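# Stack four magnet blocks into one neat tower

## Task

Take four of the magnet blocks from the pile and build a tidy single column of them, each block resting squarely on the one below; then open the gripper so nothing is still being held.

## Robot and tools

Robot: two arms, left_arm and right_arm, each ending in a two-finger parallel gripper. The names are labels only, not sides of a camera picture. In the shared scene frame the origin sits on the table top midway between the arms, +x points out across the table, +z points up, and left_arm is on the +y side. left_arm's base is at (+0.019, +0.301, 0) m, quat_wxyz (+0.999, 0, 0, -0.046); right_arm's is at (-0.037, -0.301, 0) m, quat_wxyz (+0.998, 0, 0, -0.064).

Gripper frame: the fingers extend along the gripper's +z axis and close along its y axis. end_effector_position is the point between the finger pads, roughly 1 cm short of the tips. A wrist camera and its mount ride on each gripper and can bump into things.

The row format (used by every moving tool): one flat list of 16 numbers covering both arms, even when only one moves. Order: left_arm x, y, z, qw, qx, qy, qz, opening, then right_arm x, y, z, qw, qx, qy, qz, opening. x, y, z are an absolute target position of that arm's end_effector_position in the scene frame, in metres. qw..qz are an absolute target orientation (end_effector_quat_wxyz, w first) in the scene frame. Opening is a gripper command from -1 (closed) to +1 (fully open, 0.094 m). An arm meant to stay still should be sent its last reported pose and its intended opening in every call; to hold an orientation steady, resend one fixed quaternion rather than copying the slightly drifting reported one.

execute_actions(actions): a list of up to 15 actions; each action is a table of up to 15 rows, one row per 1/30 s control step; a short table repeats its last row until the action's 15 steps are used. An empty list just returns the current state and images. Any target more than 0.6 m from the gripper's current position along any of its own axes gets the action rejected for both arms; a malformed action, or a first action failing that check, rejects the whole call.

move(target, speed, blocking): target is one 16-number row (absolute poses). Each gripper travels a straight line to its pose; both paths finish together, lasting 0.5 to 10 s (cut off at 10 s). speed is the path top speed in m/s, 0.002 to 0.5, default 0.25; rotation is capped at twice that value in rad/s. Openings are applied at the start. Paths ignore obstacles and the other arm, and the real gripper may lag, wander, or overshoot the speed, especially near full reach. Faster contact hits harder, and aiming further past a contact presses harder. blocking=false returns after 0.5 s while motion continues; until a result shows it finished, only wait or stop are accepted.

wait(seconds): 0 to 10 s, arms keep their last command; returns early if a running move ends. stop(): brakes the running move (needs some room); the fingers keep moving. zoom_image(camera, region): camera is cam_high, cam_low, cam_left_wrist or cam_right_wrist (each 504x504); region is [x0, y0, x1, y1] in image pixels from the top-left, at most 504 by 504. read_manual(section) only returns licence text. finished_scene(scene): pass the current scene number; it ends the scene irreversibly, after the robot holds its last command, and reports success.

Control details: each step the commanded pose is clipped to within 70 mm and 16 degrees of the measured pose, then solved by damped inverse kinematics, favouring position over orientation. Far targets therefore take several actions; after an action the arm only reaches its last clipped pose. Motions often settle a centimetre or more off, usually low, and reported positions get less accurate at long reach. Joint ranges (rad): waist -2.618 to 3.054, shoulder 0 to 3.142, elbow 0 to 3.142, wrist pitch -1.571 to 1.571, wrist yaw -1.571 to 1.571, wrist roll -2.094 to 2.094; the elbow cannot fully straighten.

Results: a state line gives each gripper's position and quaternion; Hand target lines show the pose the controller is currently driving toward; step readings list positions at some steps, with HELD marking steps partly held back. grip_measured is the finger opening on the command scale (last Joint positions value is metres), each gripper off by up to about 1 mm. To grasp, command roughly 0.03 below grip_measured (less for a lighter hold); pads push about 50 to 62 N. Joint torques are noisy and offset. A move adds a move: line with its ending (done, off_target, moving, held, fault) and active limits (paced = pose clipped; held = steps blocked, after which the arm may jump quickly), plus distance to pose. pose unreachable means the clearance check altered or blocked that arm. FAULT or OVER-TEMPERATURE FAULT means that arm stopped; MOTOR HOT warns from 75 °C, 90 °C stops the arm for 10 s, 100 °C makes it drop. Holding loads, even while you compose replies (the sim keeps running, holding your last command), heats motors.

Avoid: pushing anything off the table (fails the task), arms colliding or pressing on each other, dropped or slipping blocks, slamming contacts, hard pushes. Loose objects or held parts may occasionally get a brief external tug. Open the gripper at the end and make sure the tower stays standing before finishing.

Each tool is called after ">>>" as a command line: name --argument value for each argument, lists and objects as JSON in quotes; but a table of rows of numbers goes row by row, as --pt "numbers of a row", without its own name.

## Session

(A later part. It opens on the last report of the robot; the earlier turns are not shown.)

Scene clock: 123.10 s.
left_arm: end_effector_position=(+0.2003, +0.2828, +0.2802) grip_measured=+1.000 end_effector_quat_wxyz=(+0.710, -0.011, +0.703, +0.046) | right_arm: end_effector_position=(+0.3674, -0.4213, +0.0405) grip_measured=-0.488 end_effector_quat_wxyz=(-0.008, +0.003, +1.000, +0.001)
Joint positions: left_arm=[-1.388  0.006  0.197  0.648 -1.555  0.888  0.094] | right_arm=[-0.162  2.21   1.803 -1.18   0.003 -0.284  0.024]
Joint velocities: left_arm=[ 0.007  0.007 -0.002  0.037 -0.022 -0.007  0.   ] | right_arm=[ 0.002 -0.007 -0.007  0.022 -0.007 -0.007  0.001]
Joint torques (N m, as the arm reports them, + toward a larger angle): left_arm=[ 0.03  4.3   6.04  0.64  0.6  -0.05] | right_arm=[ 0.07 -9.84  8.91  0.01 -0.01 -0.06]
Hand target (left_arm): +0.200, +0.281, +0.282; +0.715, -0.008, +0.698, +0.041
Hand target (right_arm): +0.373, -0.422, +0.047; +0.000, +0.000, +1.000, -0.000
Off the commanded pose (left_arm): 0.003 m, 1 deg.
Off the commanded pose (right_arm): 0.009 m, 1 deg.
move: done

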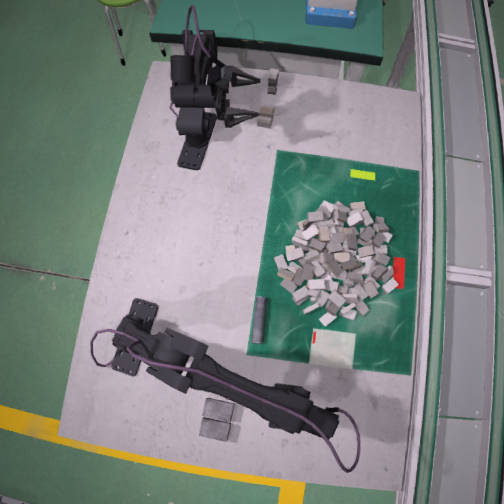

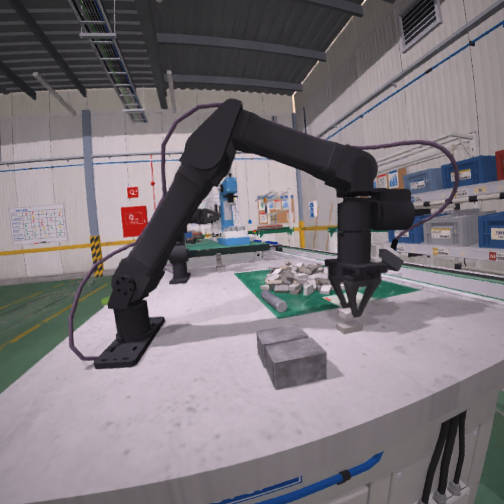

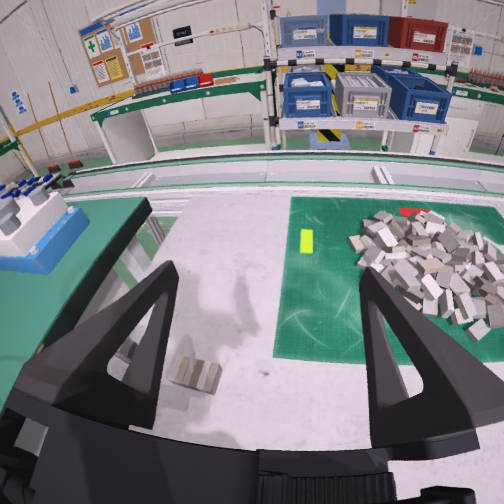

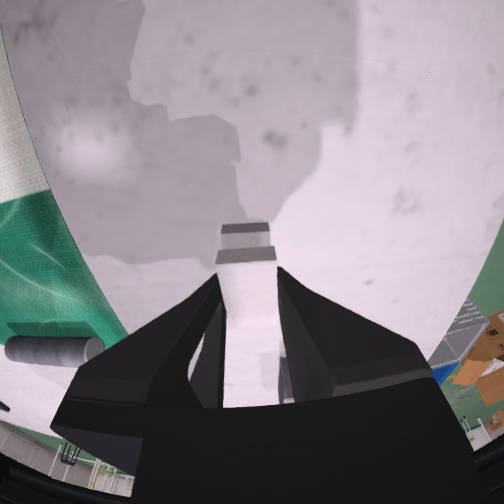

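>>> move --target '[0.2005,0.2805,0.2823, 0.715,-0.008,0.698,0.041, 1, 0.373,-0.422,0.037, 0,0,1,0, -0.54]' --speed 0.015

>>> zoom_image --camera "cam_right_wrist" --region '[170, 170, 330, 330]'

Scene clock: 124.73 s.
left_arm: end_effector_position=(+0.2003, +0.2828, +0.2803) grip_measured=+1.000 end_effector_quat_wxyz=(+0.710, -0.011, +0.703, +0.046) | right_arm: end_effector_position=(+0.3698, -0.4220, +0.0404) grip_measured=-0.488 end_effector_quat_wxyz=(-0.003, +0.003, +1.000, -0.001)
Joint positions: left_arm=[-1.388  0.006  0.197  0.648 -1.554  0.888  0.094] | right_arm=[-0.162  2.21   1.803 -1.17   0.003 -0.284  0.024]
Joint velocities: left_arm=[-0.007  0.002  0.002  0.022  0.066 -0.022  0.   ] | right_arm=[-0.002 -0.002  0.012  0.037 -0.051 -0.022 -0.001]
Joint torques (N m, as the arm reports them, + toward a larger angle): left_arm=[ 0.06  4.26  6.01  0.65  0.6  -0.06] | right_arm=[ 0.1  -9.33  6.42  0.21 -0.01 -0.06]
Hand target (left_arm): +0.200, +0.281, +0.282; +0.715, -0.008, +0.698, +0.041
Hand target (right_arm): +0.373, -0.422, +0.037; -0.000, +0.000, +1.000, -0.000
Off the commanded pose (left_arm): 0.003 m, 1 deg.
Off the commanded pose (right_arm): 0.005 m, 0 deg.
move: done

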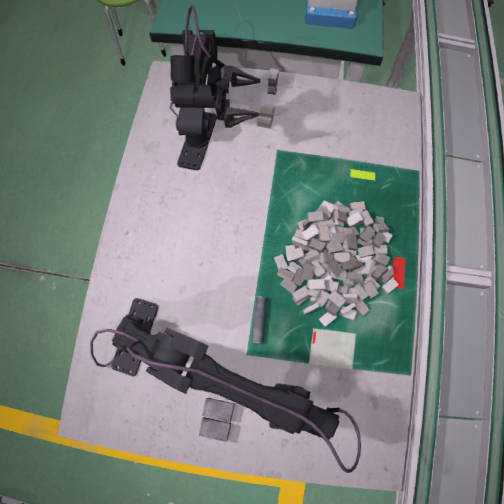

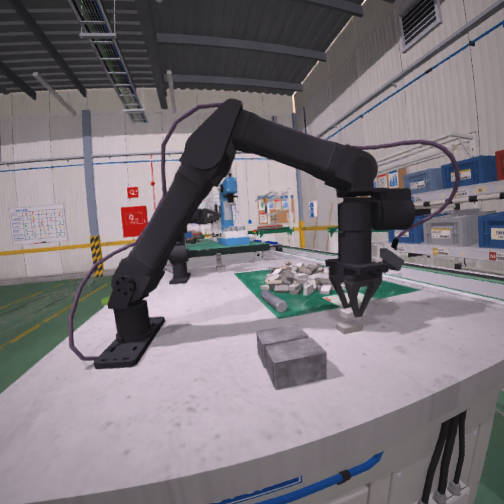

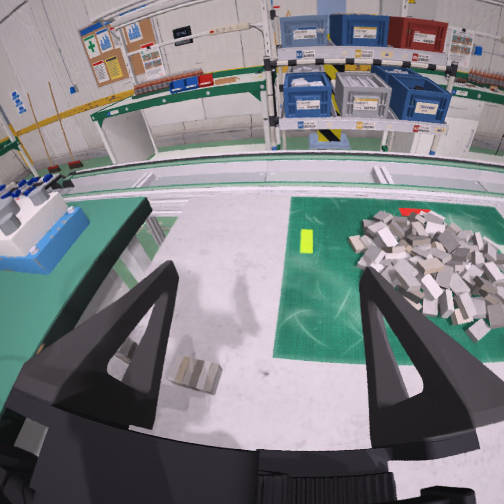

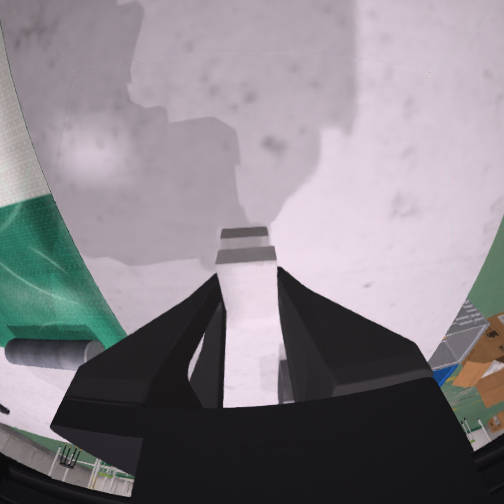

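Region (170, 170, 330, 330) of cam_right_wrist's 504x504 image, scaled by 3.150, with more detail than that image has.

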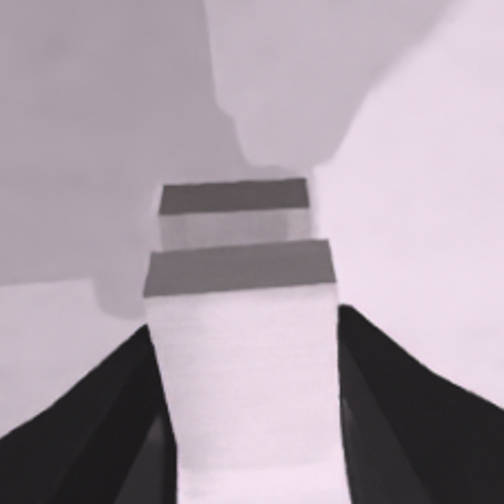

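>>> move --target '[0.2005,0.2805,0.2823, 0.715,-0.008,0.698,0.041, 1, 0.367,-0.421,0.032, 0,0,1,0, -0.54]' --speed 0.015

>>> zoom_image --camera "cam_right_wrist" --region '[170, 170, 330, 330]'

Scene clock: 129.30 s.
left_arm: end_effector_position=(+0.2003, +0.2828, +0.2802) grip_measured=+1.000 end_effector_quat_wxyz=(+0.710, -0.011, +0.703, +0.046) | right_arm: end_effector_position=(+0.3642, -0.4204, +0.0291) grip_measured=-0.488 end_effector_quat_wxyz=(-0.010, +0.003, +1.000, +0.002)
Joint positions: left_arm=[-1.388  0.006  0.197  0.648 -1.555  0.888  0.094] | right_arm=[-0.162  2.21   1.758 -1.138  0.003 -0.284  0.024]
Joint velocities: left_arm=[ 0.002 -0.007 -0.012  0.022  0.007 -0.037  0.   ] | right_arm=[ 0.007  0.002 -0.017 -0.007  0.037 -0.022  0.001]
Joint torques (N m, as the arm reports them, + toward a larger angle): left_arm=[ 0.    4.29  6.01  0.65  0.6  -0.07] | right_arm=[ -0.06 -10.74   5.62   0.2   -0.01  -0.07]
Hand target (left_arm): +0.200, +0.281, +0.282; +0.715, -0.008, +0.698, +0.041
Hand target (right_arm): +0.367, -0.421, +0.032; -0.000, +0.000, +1.000, -0.000
Off the commanded pose (left_arm): 0.003 m, 1 deg.
Off the commanded pose (right_arm): 0.004 m, 1 deg.
move: done

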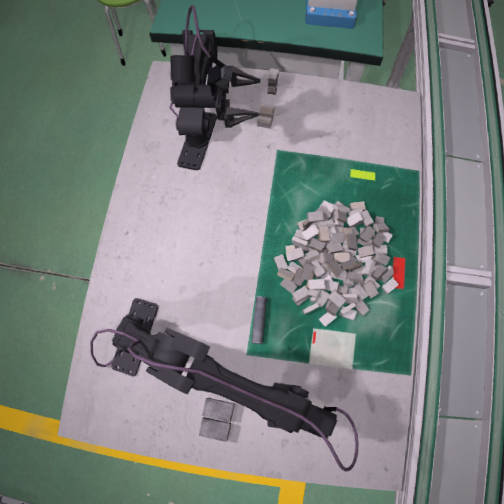

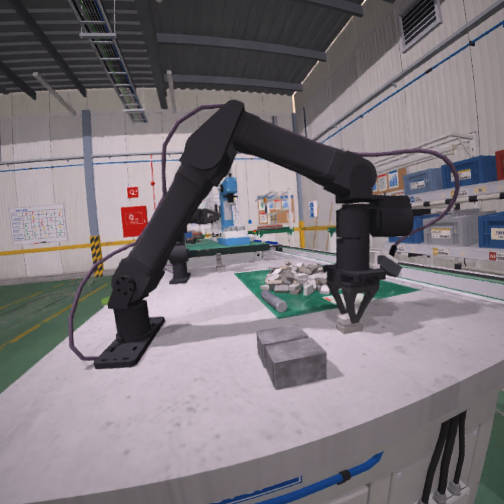

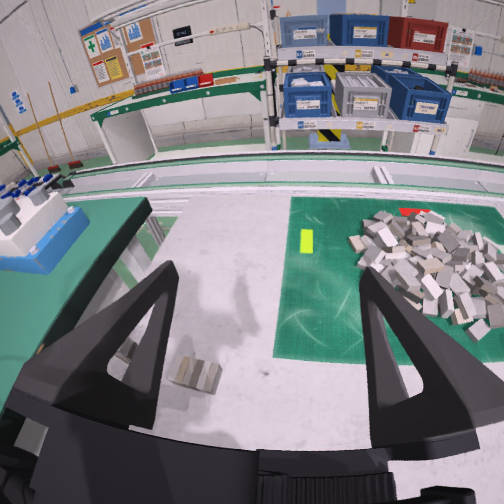

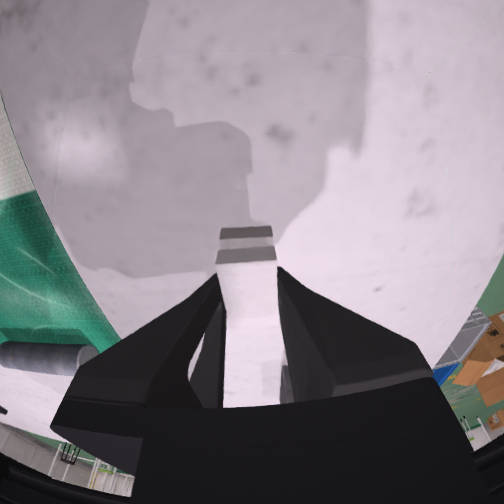

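Region (170, 170, 330, 330) of cam_right_wrist's 504x504 image, scaled by 3.150, with more detail than that image has.

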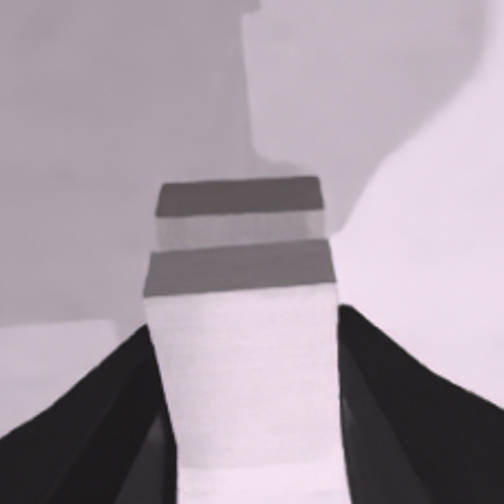

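>>> move --target '[0.2005,0.2805,0.2823, 0.715,-0.008,0.698,0.041, 1, 0.371,-0.422,0.027, 0,0,1,0, -0.54]' --speed 0.01

>>> zoom_image --camera "cam_right_wrist" --region '[170, 170, 330, 330]'

Scene clock: 131.37 s.
left_arm: end_effector_position=(+0.2003, +0.2828, +0.2802) grip_measured=+1.000 end_effector_quat_wxyz=(+0.710, -0.011, +0.703, +0.046) | right_arm: end_effector_position=(+0.3665, -0.4210, +0.0291) grip_measured=-0.488 end_effector_quat_wxyz=(-0.005, +0.003, +1.000, +0.000)
Joint positions: left_arm=[-1.388  0.006  0.197  0.648 -1.555  0.888  0.094] | right_arm=[-0.162  2.21   1.758 -1.129  0.003 -0.284  0.024]
Joint velocities: left_arm=[ 0.022 -0.007 -0.022 -0.007 -0.007  0.007  0.   ] | right_arm=[ 0.002 -0.007 -0.007 -0.007 -0.081 -0.022 -0.001]
Joint torques (N m, as the arm reports them, + toward a larger angle): left_arm=[ 0.04  4.26  6.04  0.65  0.59 -0.07] | right_arm=[ 0.02 -9.28  6.88  0.2   0.   -0.06]
Hand target (left_arm): +0.200, +0.281, +0.282; +0.715, -0.008, +0.698, +0.041
Hand target (right_arm): +0.371, -0.422, +0.027; -0.000, +0.000, +1.000, -0.000
Off the commanded pose (left_arm): 0.003 m, 1 deg.
Off the commanded pose (right_arm): 0.005 m, 1 deg.
move: done

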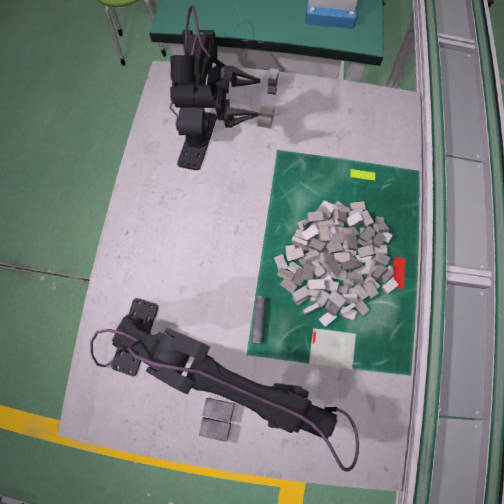

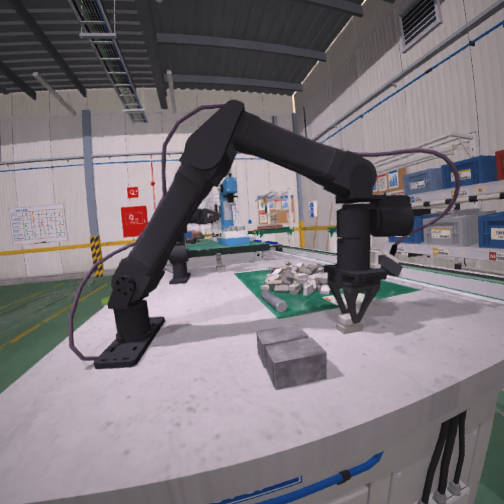

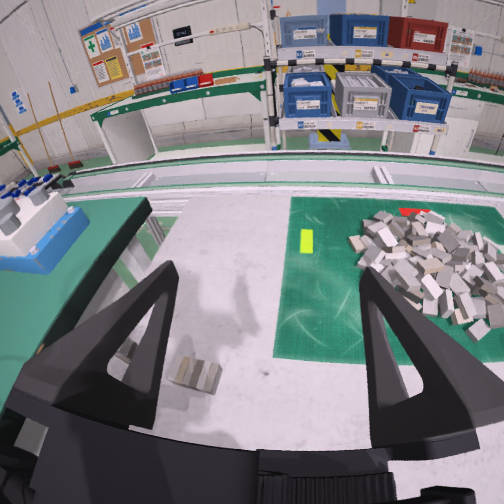

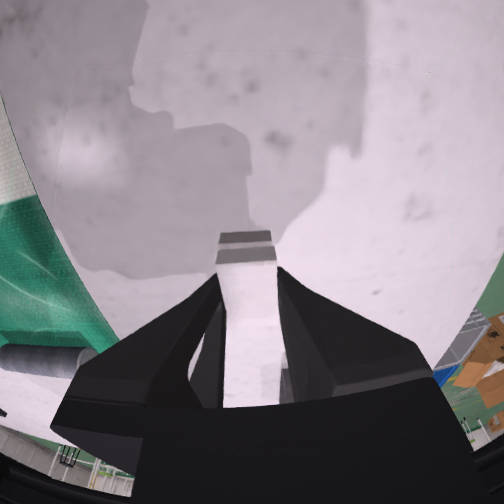

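Region (170, 170, 330, 330) of cam_right_wrist's 504x504 image, scaled by 3.150, with more detail than that image has.

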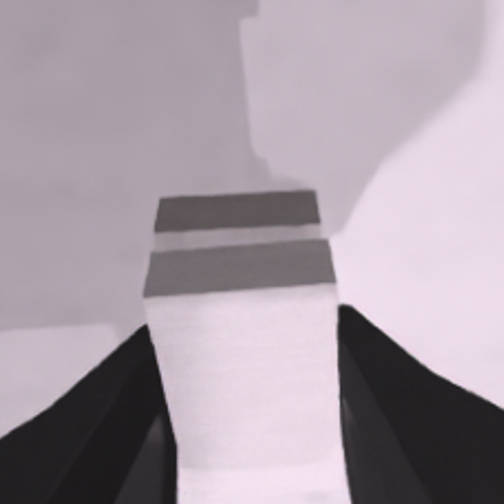

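>>> move --target '[0.2005,0.2805,0.2823, 0.715,-0.008,0.698,0.041, 1, 0.371,-0.422,0.023, 0,0,1,0, -0.54]' --speed 0.01

>>> zoom_image --camera "cam_right_wrist" --region '[170, 170, 330, 330]'

Scene clock: 133.17 s.
left_arm: end_effector_position=(+0.2003, +0.2828, +0.2803) grip_measured=+1.000 end_effector_quat_wxyz=(+0.710, -0.011, +0.703, +0.046) | right_arm: end_effector_position=(+0.3686, -0.4217, +0.0228) grip_measured=-0.488 end_effector_quat_wxyz=(-0.006, +0.003, +1.000, +0.000)
Joint positions: left_arm=[-1.388  0.006  0.197  0.648 -1.554  0.888  0.094] | right_arm=[-0.162  2.225  1.758 -1.114  0.003 -0.284  0.024]
Joint velocities: left_arm=[ 0.002 -0.007 -0.007  0.007  0.022  0.066  0.   ] | right_arm=[-0.017 -0.002  0.002  0.051  0.007 -0.022 -0.   ]
Joint torques (N m, as the arm reports them, + toward a larger angle): left_arm=[ 0.02  4.3   6.03  0.65  0.6  -0.07] | right_arm=[ -0.01 -10.19   6.02   0.2    0.    -0.07]
Hand target (left_arm): +0.200, +0.281, +0.282; +0.715, -0.008, +0.698, +0.041
Hand target (right_arm): +0.371, -0.422, +0.023; -0.000, +0.000, +1.000, -0.000
Off the commanded pose (left_arm): 0.003 m, 1 deg.
Off the commanded pose (right_arm): 0.002 m, 1 deg.
move: done

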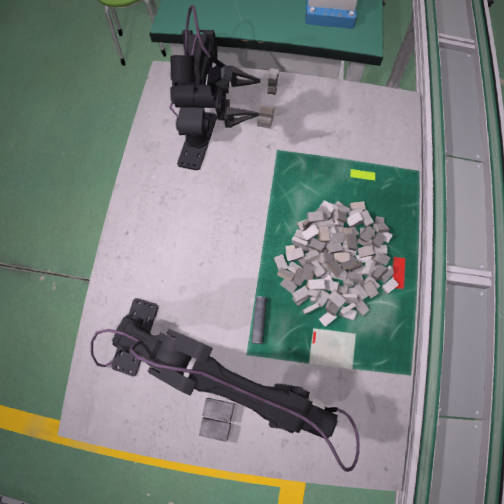

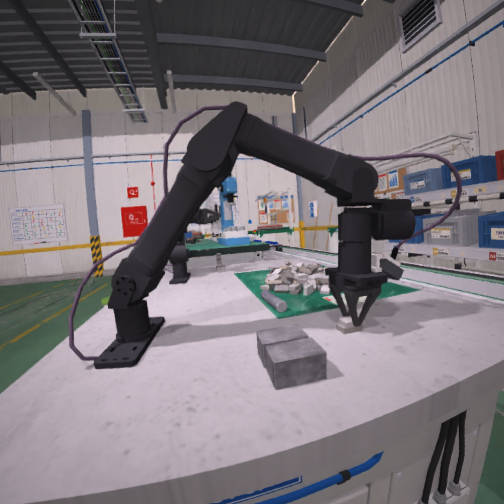

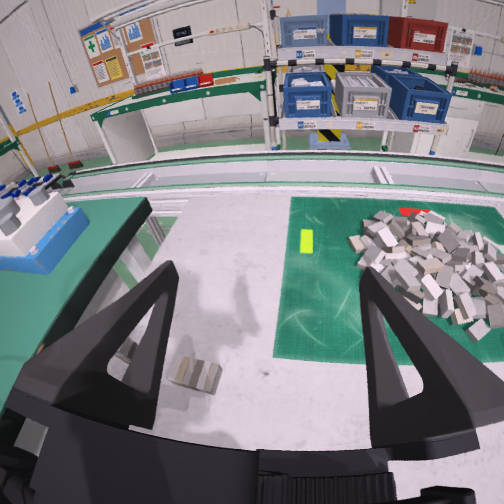

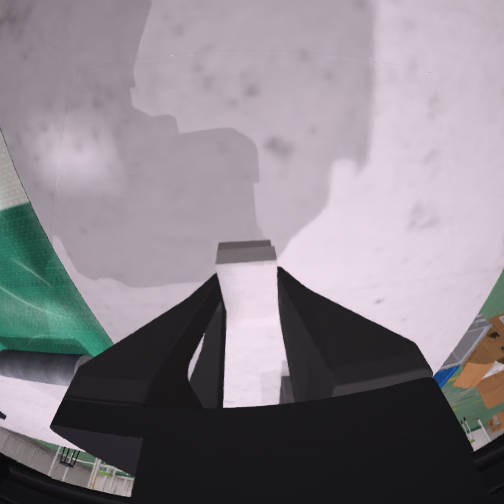

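Region (170, 170, 330, 330) of cam_right_wrist's 504x504 image, scaled by 3.150, with more detail than that image has.

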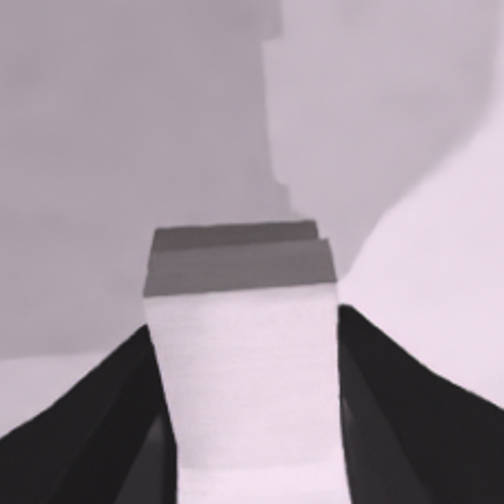

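>>> zoom_image --camera "cam_low" --region '[290, 270, 410, 350]'

Region (290, 270, 410, 350) of cam_low's 504x504 image, scaled by 4.200, with more detail than that image has.

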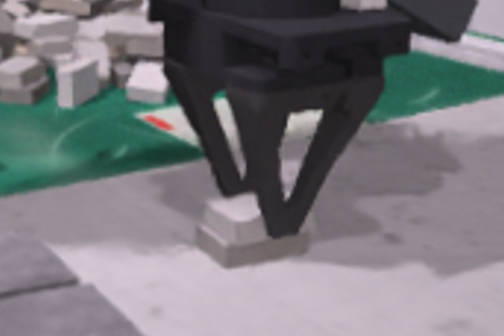

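>>> move --target '[0.2005,0.2805,0.2823, 0.715,-0.008,0.698,0.041, 1, 0.371,-0.422,0.023, 0,0,1,0, -0.2]' --speed 0.01

>>> move --target '[0.2005,0.2805,0.2823, 0.715,-0.008,0.698,0.041, 1, 0.371,-0.422,0.085, 0,0,1,0, -0.2]' --speed 0.06

Scene clock: 135.10 s.
left_arm: end_effector_position=(+0.2003, +0.2828, +0.2802) grip_measured=+1.000 end_effector_quat_wxyz=(+0.710, -0.011, +0.703, +0.046) | right_arm: end_effector_position=(+0.3686, -0.4217, +0.0228) grip_measured=-0.203 end_effector_quat_wxyz=(-0.006, +0.003, +1.000, +0.000)
Joint positions: left_arm=[-1.388  0.006  0.197  0.648 -1.555  0.888  0.094] | right_arm=[-0.162  2.225  1.758 -1.114  0.003 -0.284  0.037]
Joint velocities: left_arm=[ 0.002  0.017 -0.007  0.051 -0.007 -0.051  0.   ] | right_arm=[-0.002 -0.007  0.027  0.007 -0.022  0.007  0.   ]
Joint torques (N m, as the arm reports them, + toward a larger angle): left_arm=[ 0.01  4.29  6.02  0.65  0.61 -0.06] | right_arm=[ -0.03 -10.16   6.02   0.21  -0.01  -0.06]
Hand target (left_arm): +0.200, +0.281, +0.282; +0.715, -0.008, +0.698, +0.041
Hand target (right_arm): +0.371, -0.422, +0.023; -0.000, +0.000, +1.000, -0.000
Off the commanded pose (left_arm): 0.003 m, 1 deg.
Off the commanded pose (right_arm): 0.002 m, 1 deg.
move: done

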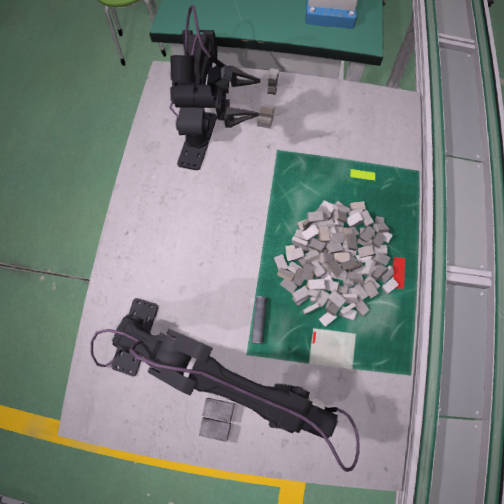

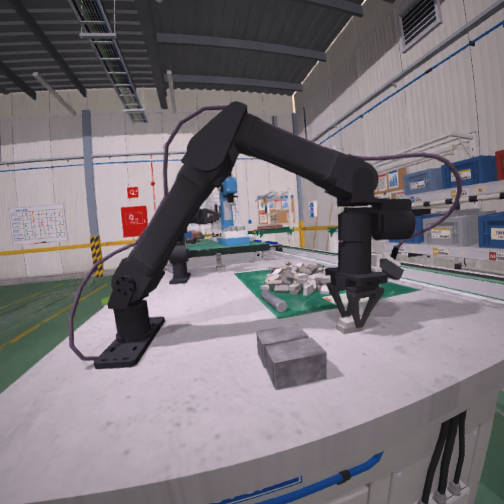

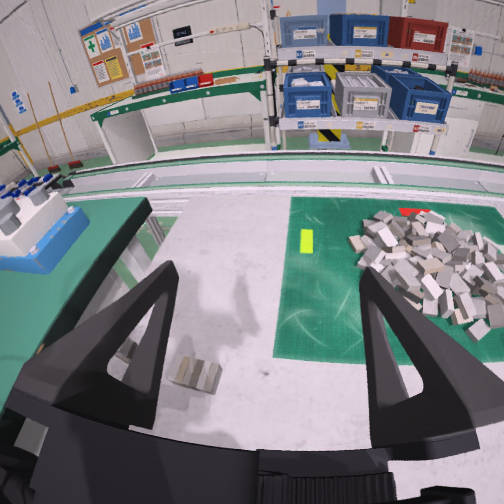

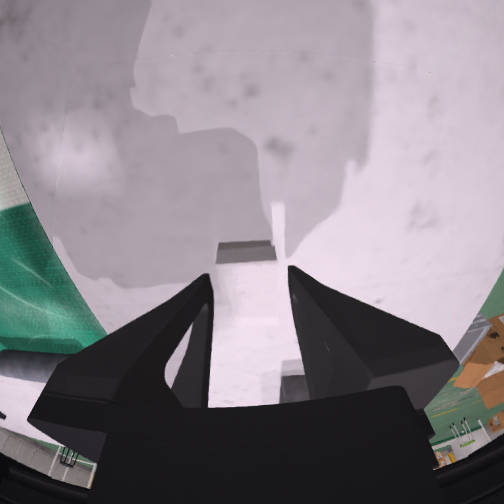

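Scene clock: 136.63 s.
left_arm: end_effector_position=(+0.2003, +0.2828, +0.2802) grip_measured=+1.000 end_effector_quat_wxyz=(+0.710, -0.011, +0.703, +0.046) | right_arm: end_effector_position=(+0.3653, -0.4207, +0.0647) grip_measured=-0.203 end_effector_quat_wxyz=(-0.024, +0.003, +1.000, +0.006)
Joint positions: left_arm=[-1.388  0.006  0.197  0.648 -1.555  0.888  0.094] | right_arm=[-0.162  2.225  1.925 -1.319  0.003 -0.284  0.037]
Joint velocities: left_arm=[-0.012 -0.002  0.002 -0.007 -0.037 -0.007  0.   ] | right_arm=[-0.002 -0.007 -0.012 -0.022  0.007 -0.051 -0.002]
Joint torques (N m, as the arm reports them, + toward a larger angle): left_arm=[ 0.05  4.27  6.05  0.66  0.61 -0.06] | right_arm=[ -0.05 -12.24   8.64  -0.06  -0.01  -0.07]
Hand target (left_arm): +0.200, +0.281, +0.282; +0.715, -0.008, +0.698, +0.041
Hand target (right_arm): +0.371, -0.422, +0.085; +0.000, +0.000, +1.000, -0.000
Off the commanded pose (left_arm): 0.003 m, 1 deg.
Off the commanded pose (right_arm): 0.021 m, 3 deg.
move: off_target (right_arm)

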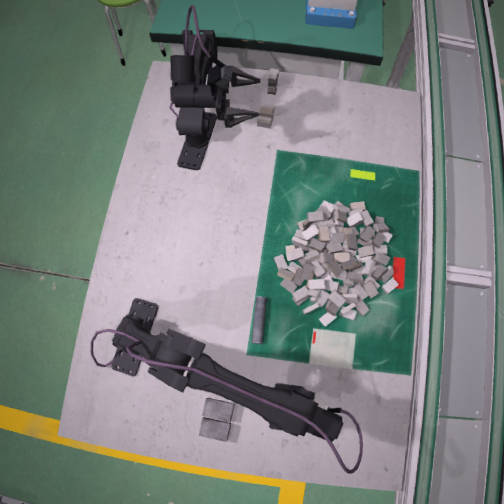

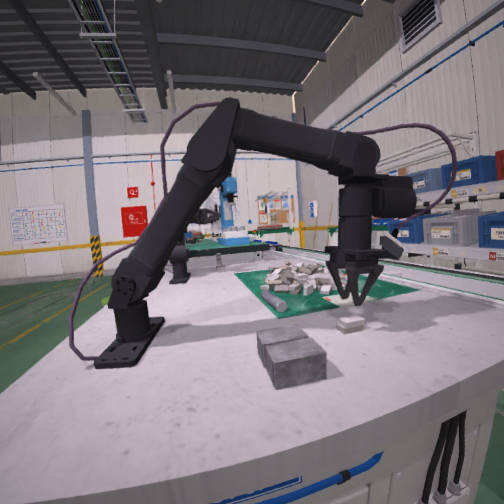

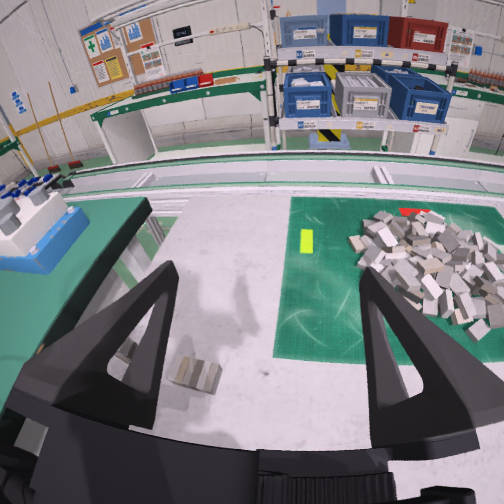

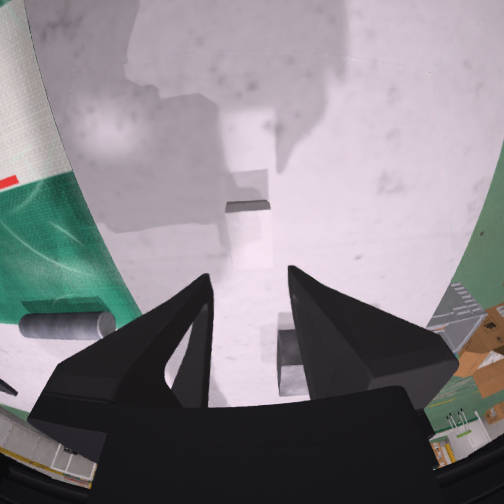

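>>> zoom_image --camera "cam_low" --region '[300, 290, 400, 350]'

>>> zoom_image --camera "cam_high" --region '[250, 180, 430, 360]'

Region (300, 290, 400, 350) of cam_low's 504x504 image, scaled by 5.040, with more detail than that image has; it fills the top 302 rows of this view, and the rest is white.

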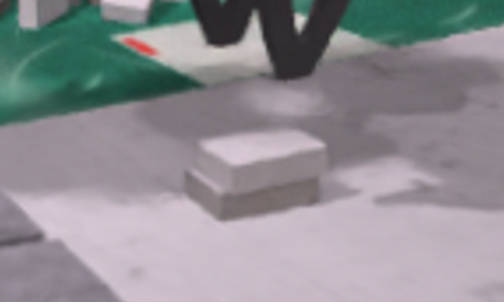

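Region (250, 180, 430, 360) of cam_high's 504x504 image, scaled by 2.800, with more detail than that image has.

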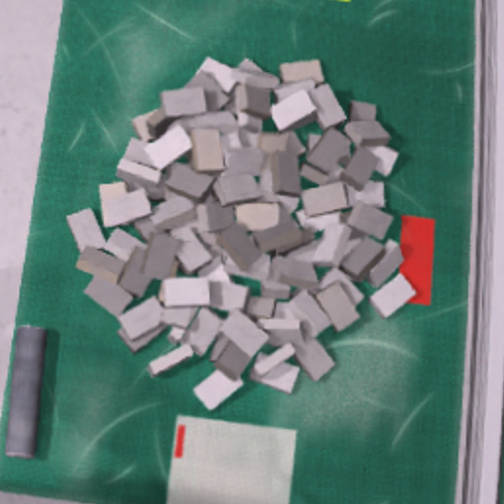

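>>> move --target '[0.2005,0.2805,0.2823, 0.715,-0.008,0.698,0.041, 1, 0.445,-0.21,0.085, 0,-0.383,0.924,0, -0.1]' --speed 0.15

Scene clock: 141.07 s.
left_arm: end_effector_position=(+0.2003, +0.2828, +0.2803) grip_measured=+1.000 end_effector_quat_wxyz=(+0.710, -0.011, +0.703, +0.046) | right_arm: end_effector_position=(+0.4475, -0.2146, +0.0795) grip_measured=-0.103 end_effector_quat_wxyz=(+0.017, -0.376, +0.927, -0.005)
Joint positions: left_arm=[-1.388  0.006  0.197  0.648 -1.554  0.888  0.094] | right_arm=[ 0.304  2.553  2.564 -1.546  0.003 -0.595  0.042]
Joint velocities: left_arm=[ 0.007 -0.002 -0.027 -0.037 -0.022  0.007  0.   ] | right_arm=[-0.022 -0.007 -0.007 -0.007 -0.007 -0.154  0.   ]
Joint torques (N m, as the arm reports them, + toward a larger angle): left_arm=[ 0.03  4.31  6.03  0.64  0.61 -0.05] | right_arm=[  0.54 -11.49   8.63   0.11   0.    -0.06]
Hand target (left_arm): +0.200, +0.281, +0.282; +0.715, -0.008, +0.698, +0.041
Hand target (right_arm): +0.449, -0.211, +0.085; +0.024, -0.382, +0.924, -0.005
Off the commanded pose (left_arm): 0.003 m, 1 deg.
Off the commanded pose (right_arm): 0.008 m, 2 deg.
joint sent to its limit (right arm) — the command would take joint 4 (wrist pitch) past its lower limit, so that joint was sent only as far as its limit.
move: done

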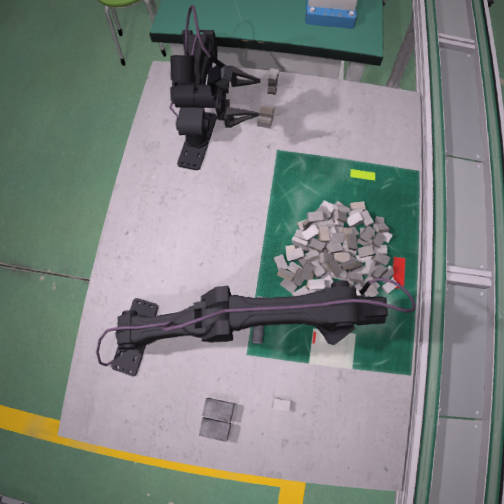

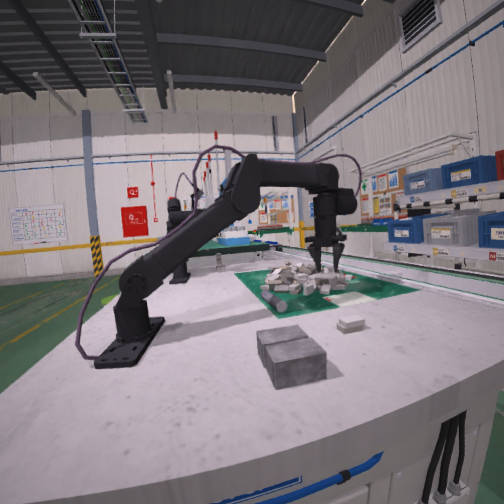

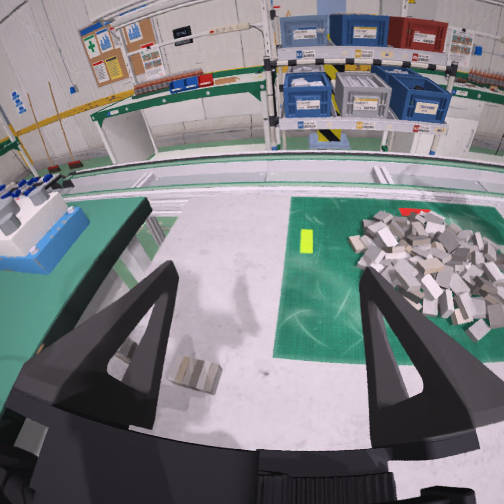

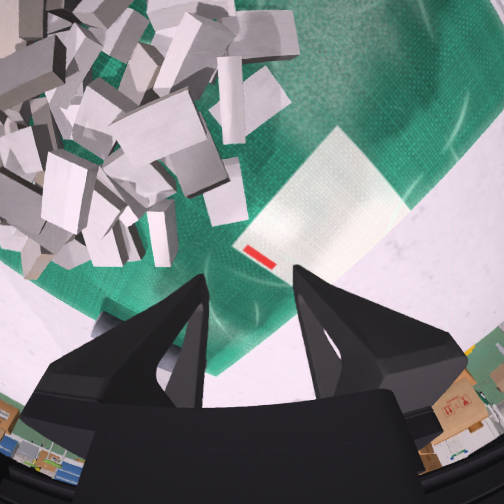

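>>> zoom_image --camera "cam_right_wrist" --region '[130, 110, 330, 310]'

Region (130, 110, 330, 310) of cam_right_wrist's 504x504 image, scaled by 2.520, with more detail than that image has.

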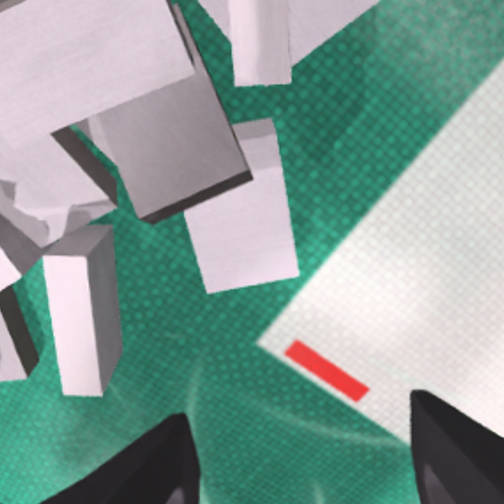

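>>> move --target '[0.2005,0.2805,0.2823, 0.715,-0.008,0.698,0.041, 1, 0.35,-0.06,0.08, 0,0.454,0.891,0, -0.1]' --speed 0.15

Scene clock: 150.63 s.
left_arm: end_effector_position=(+0.2003, +0.2828, +0.2802) grip_measured=+1.000 end_effector_quat_wxyz=(+0.710, -0.011, +0.703, +0.046) | right_arm: end_effector_position=(+0.3543, -0.0628, +0.0641) grip_measured=-0.102 end_effector_quat_wxyz=(-0.009, +0.455, +0.890, -0.014)
Joint positions: left_arm=[-1.388  0.006  0.197  0.648 -1.555  0.888  0.094] | right_arm=[ 0.672  2.404  2.228 -1.429 -0.001  1.488  0.042]
Joint velocities: left_arm=[-0.012  0.007  0.007 -0.022  0.007 -0.007  0.   ] | right_arm=[-0.002 -0.017  0.012 -0.125 -0.051 -0.007 -0.002]
Joint torques (N m, as the arm reports them, + toward a larger angle): left_arm=[ 0.06  4.33  5.97  0.65  0.62 -0.06] | right_arm=[  0.96 -14.01   5.05   0.11   0.03   0.05]
Hand target (left_arm): +0.200, +0.281, +0.282; +0.715, -0.008, +0.698, +0.041
Hand target (right_arm): +0.352, -0.058, +0.080; +0.001, +0.454, +0.891, +0.002
Off the commanded pose (left_arm): 0.003 m, 1 deg.
Off the commanded pose (right_arm): 0.017 m, 2 deg.
move: off_target (right_arm)

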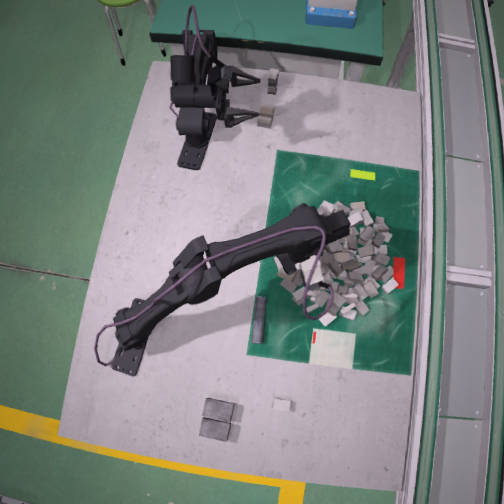

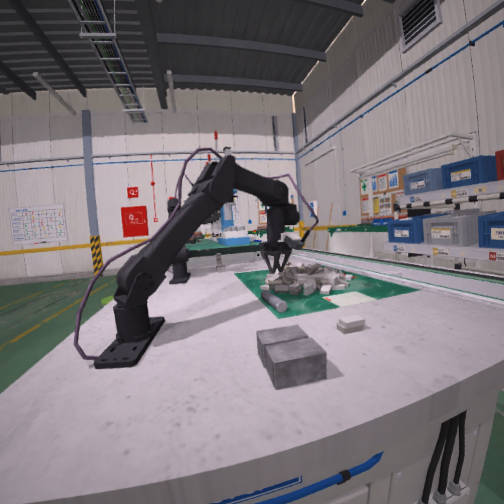

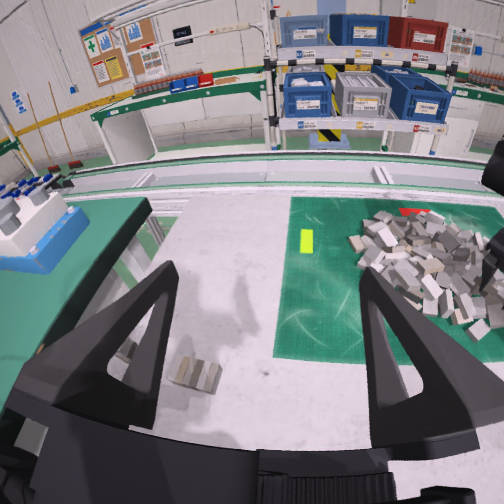

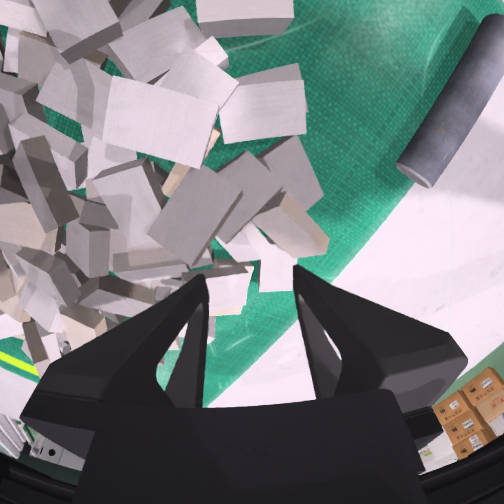

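>>> move --target '[0.2005,0.2805,0.2823, 0.715,-0.008,0.698,0.041, 1, 0.386,-0.124,0.085, 0,-0.342,0.940,0, -0.1]' --speed 0.2

Scene clock: 156.20 s.
left_arm: end_effector_position=(+0.2003, +0.2828, +0.2802) grip_measured=+1.000 end_effector_quat_wxyz=(+0.710, -0.011, +0.703, +0.046) | right_arm: end_effector_position=(+0.3816, -0.1196, +0.0642) grip_measured=-0.102 end_effector_quat_wxyz=(-0.021, -0.343, +0.939, -0.002)
Joint positions: left_arm=[-1.388  0.006  0.197  0.648 -1.555  0.888  0.094] | right_arm=[ 0.535  2.404  2.228 -1.436  0.001 -0.294  0.042]
Joint velocities: left_arm=[-0.007 -0.002 -0.017 -0.051  0.037 -0.081  0.   ] | right_arm=[ 0.007 -0.012 -0.007 -0.037  0.007 -0.11  -0.001]
Joint torques (N m, as the arm reports them, + toward a larger angle): left_arm=[ 0.04  4.31  5.99  0.65  0.61 -0.06] | right_arm=[ -1.11 -13.96   6.7   -0.03   0.03  -0.09]
Hand target (left_arm): +0.200, +0.281, +0.282; +0.715, -0.008, +0.698, +0.041
Hand target (right_arm): +0.385, -0.125, +0.085; -0.001, -0.342, +0.940, -0.001
Off the commanded pose (left_arm): 0.003 m, 1 deg.
Off the commanded pose (right_arm): 0.022 m, 2 deg.
move: off_target (right_arm)

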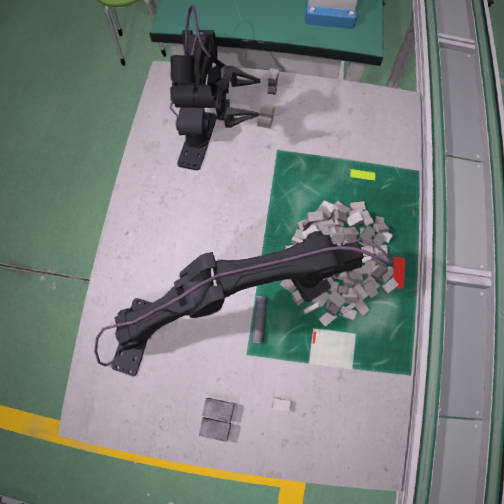

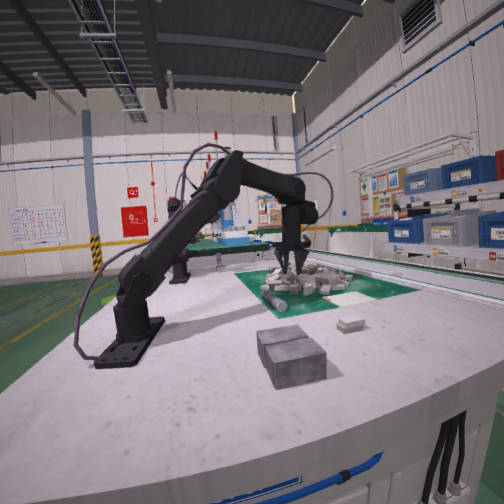

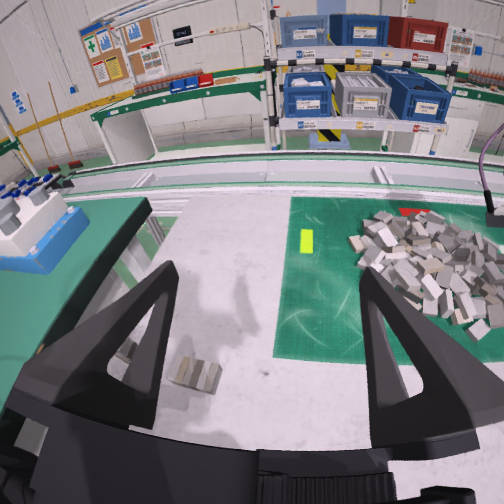

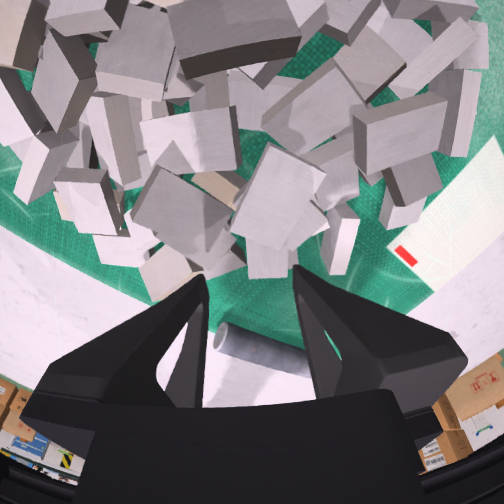

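>>> zoom_image --camera "cam_right_wrist" --region '[130, 120, 390, 320]'

Region (130, 120, 390, 320) of cam_right_wrist's 504x504 image, scaled by 1.938, with more detail than that image has; it fills the top 388 rows of this view, and the rest is white.

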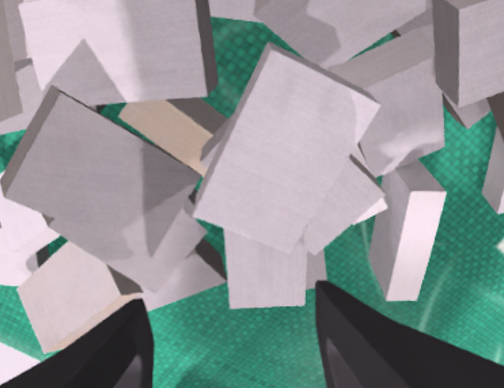

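>>> move --target '[0.2005,0.2805,0.2823, 0.715,-0.008,0.698,0.041, 1, 0.4225,-0.176,0.075, 0,-0.259,0.966,0, 0.28]' --speed 0.1

Scene clock: 161.57 s.
left_arm: end_effector_position=(+0.2003, +0.2828, +0.2802) grip_measured=+1.000 end_effector_quat_wxyz=(+0.710, -0.011, +0.703, +0.046) | right_arm: end_effector_position=(+0.4180, -0.1749, +0.0696) grip_measured=+0.278 end_effector_quat_wxyz=(-0.007, -0.265, +0.964, -0.001)
Joint positions: left_arm=[-1.388  0.006  0.197  0.648 -1.555  0.888  0.094] | right_arm=[ 0.397  2.467  2.364 -1.481  0.001 -0.267  0.06 ]
Joint velocities: left_arm=[ 0.007  0.012 -0.002 -0.051 -0.037  0.007  0.   ] | right_arm=[ 0.007  0.012  0.007 -0.007 -0.007  0.022 -0.001]
Joint torques (N m, as the arm reports them, + toward a larger angle): left_arm=[ 0.03  4.29  6.02  0.66  0.6  -0.06] | right_arm=[ -0.44 -11.16   8.86   0.01   0.03   0.04]
Hand target (left_arm): +0.200, +0.281, +0.282; +0.715, -0.008, +0.698, +0.041
Hand target (right_arm): +0.421, -0.177, +0.075; -0.000, -0.259, +0.966, -0.001
Off the commanded pose (left_arm): 0.003 m, 1 deg.
Off the commanded pose (right_arm): 0.007 m, 1 deg.
move: done

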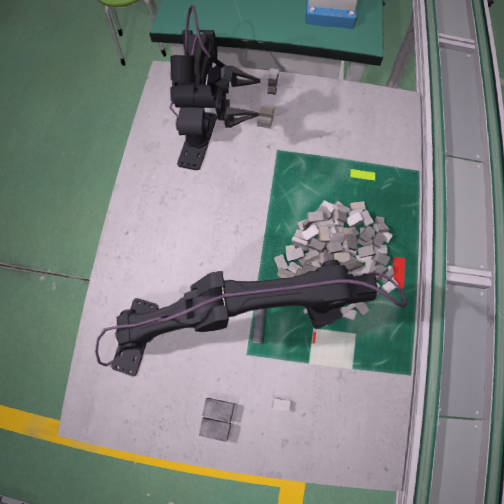

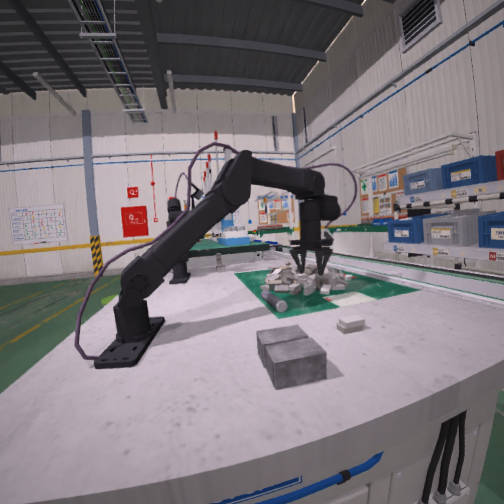

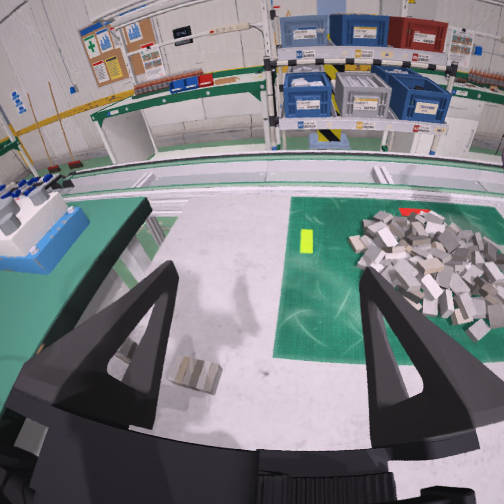

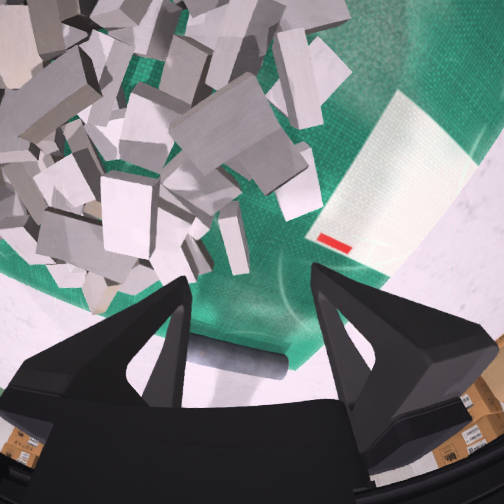

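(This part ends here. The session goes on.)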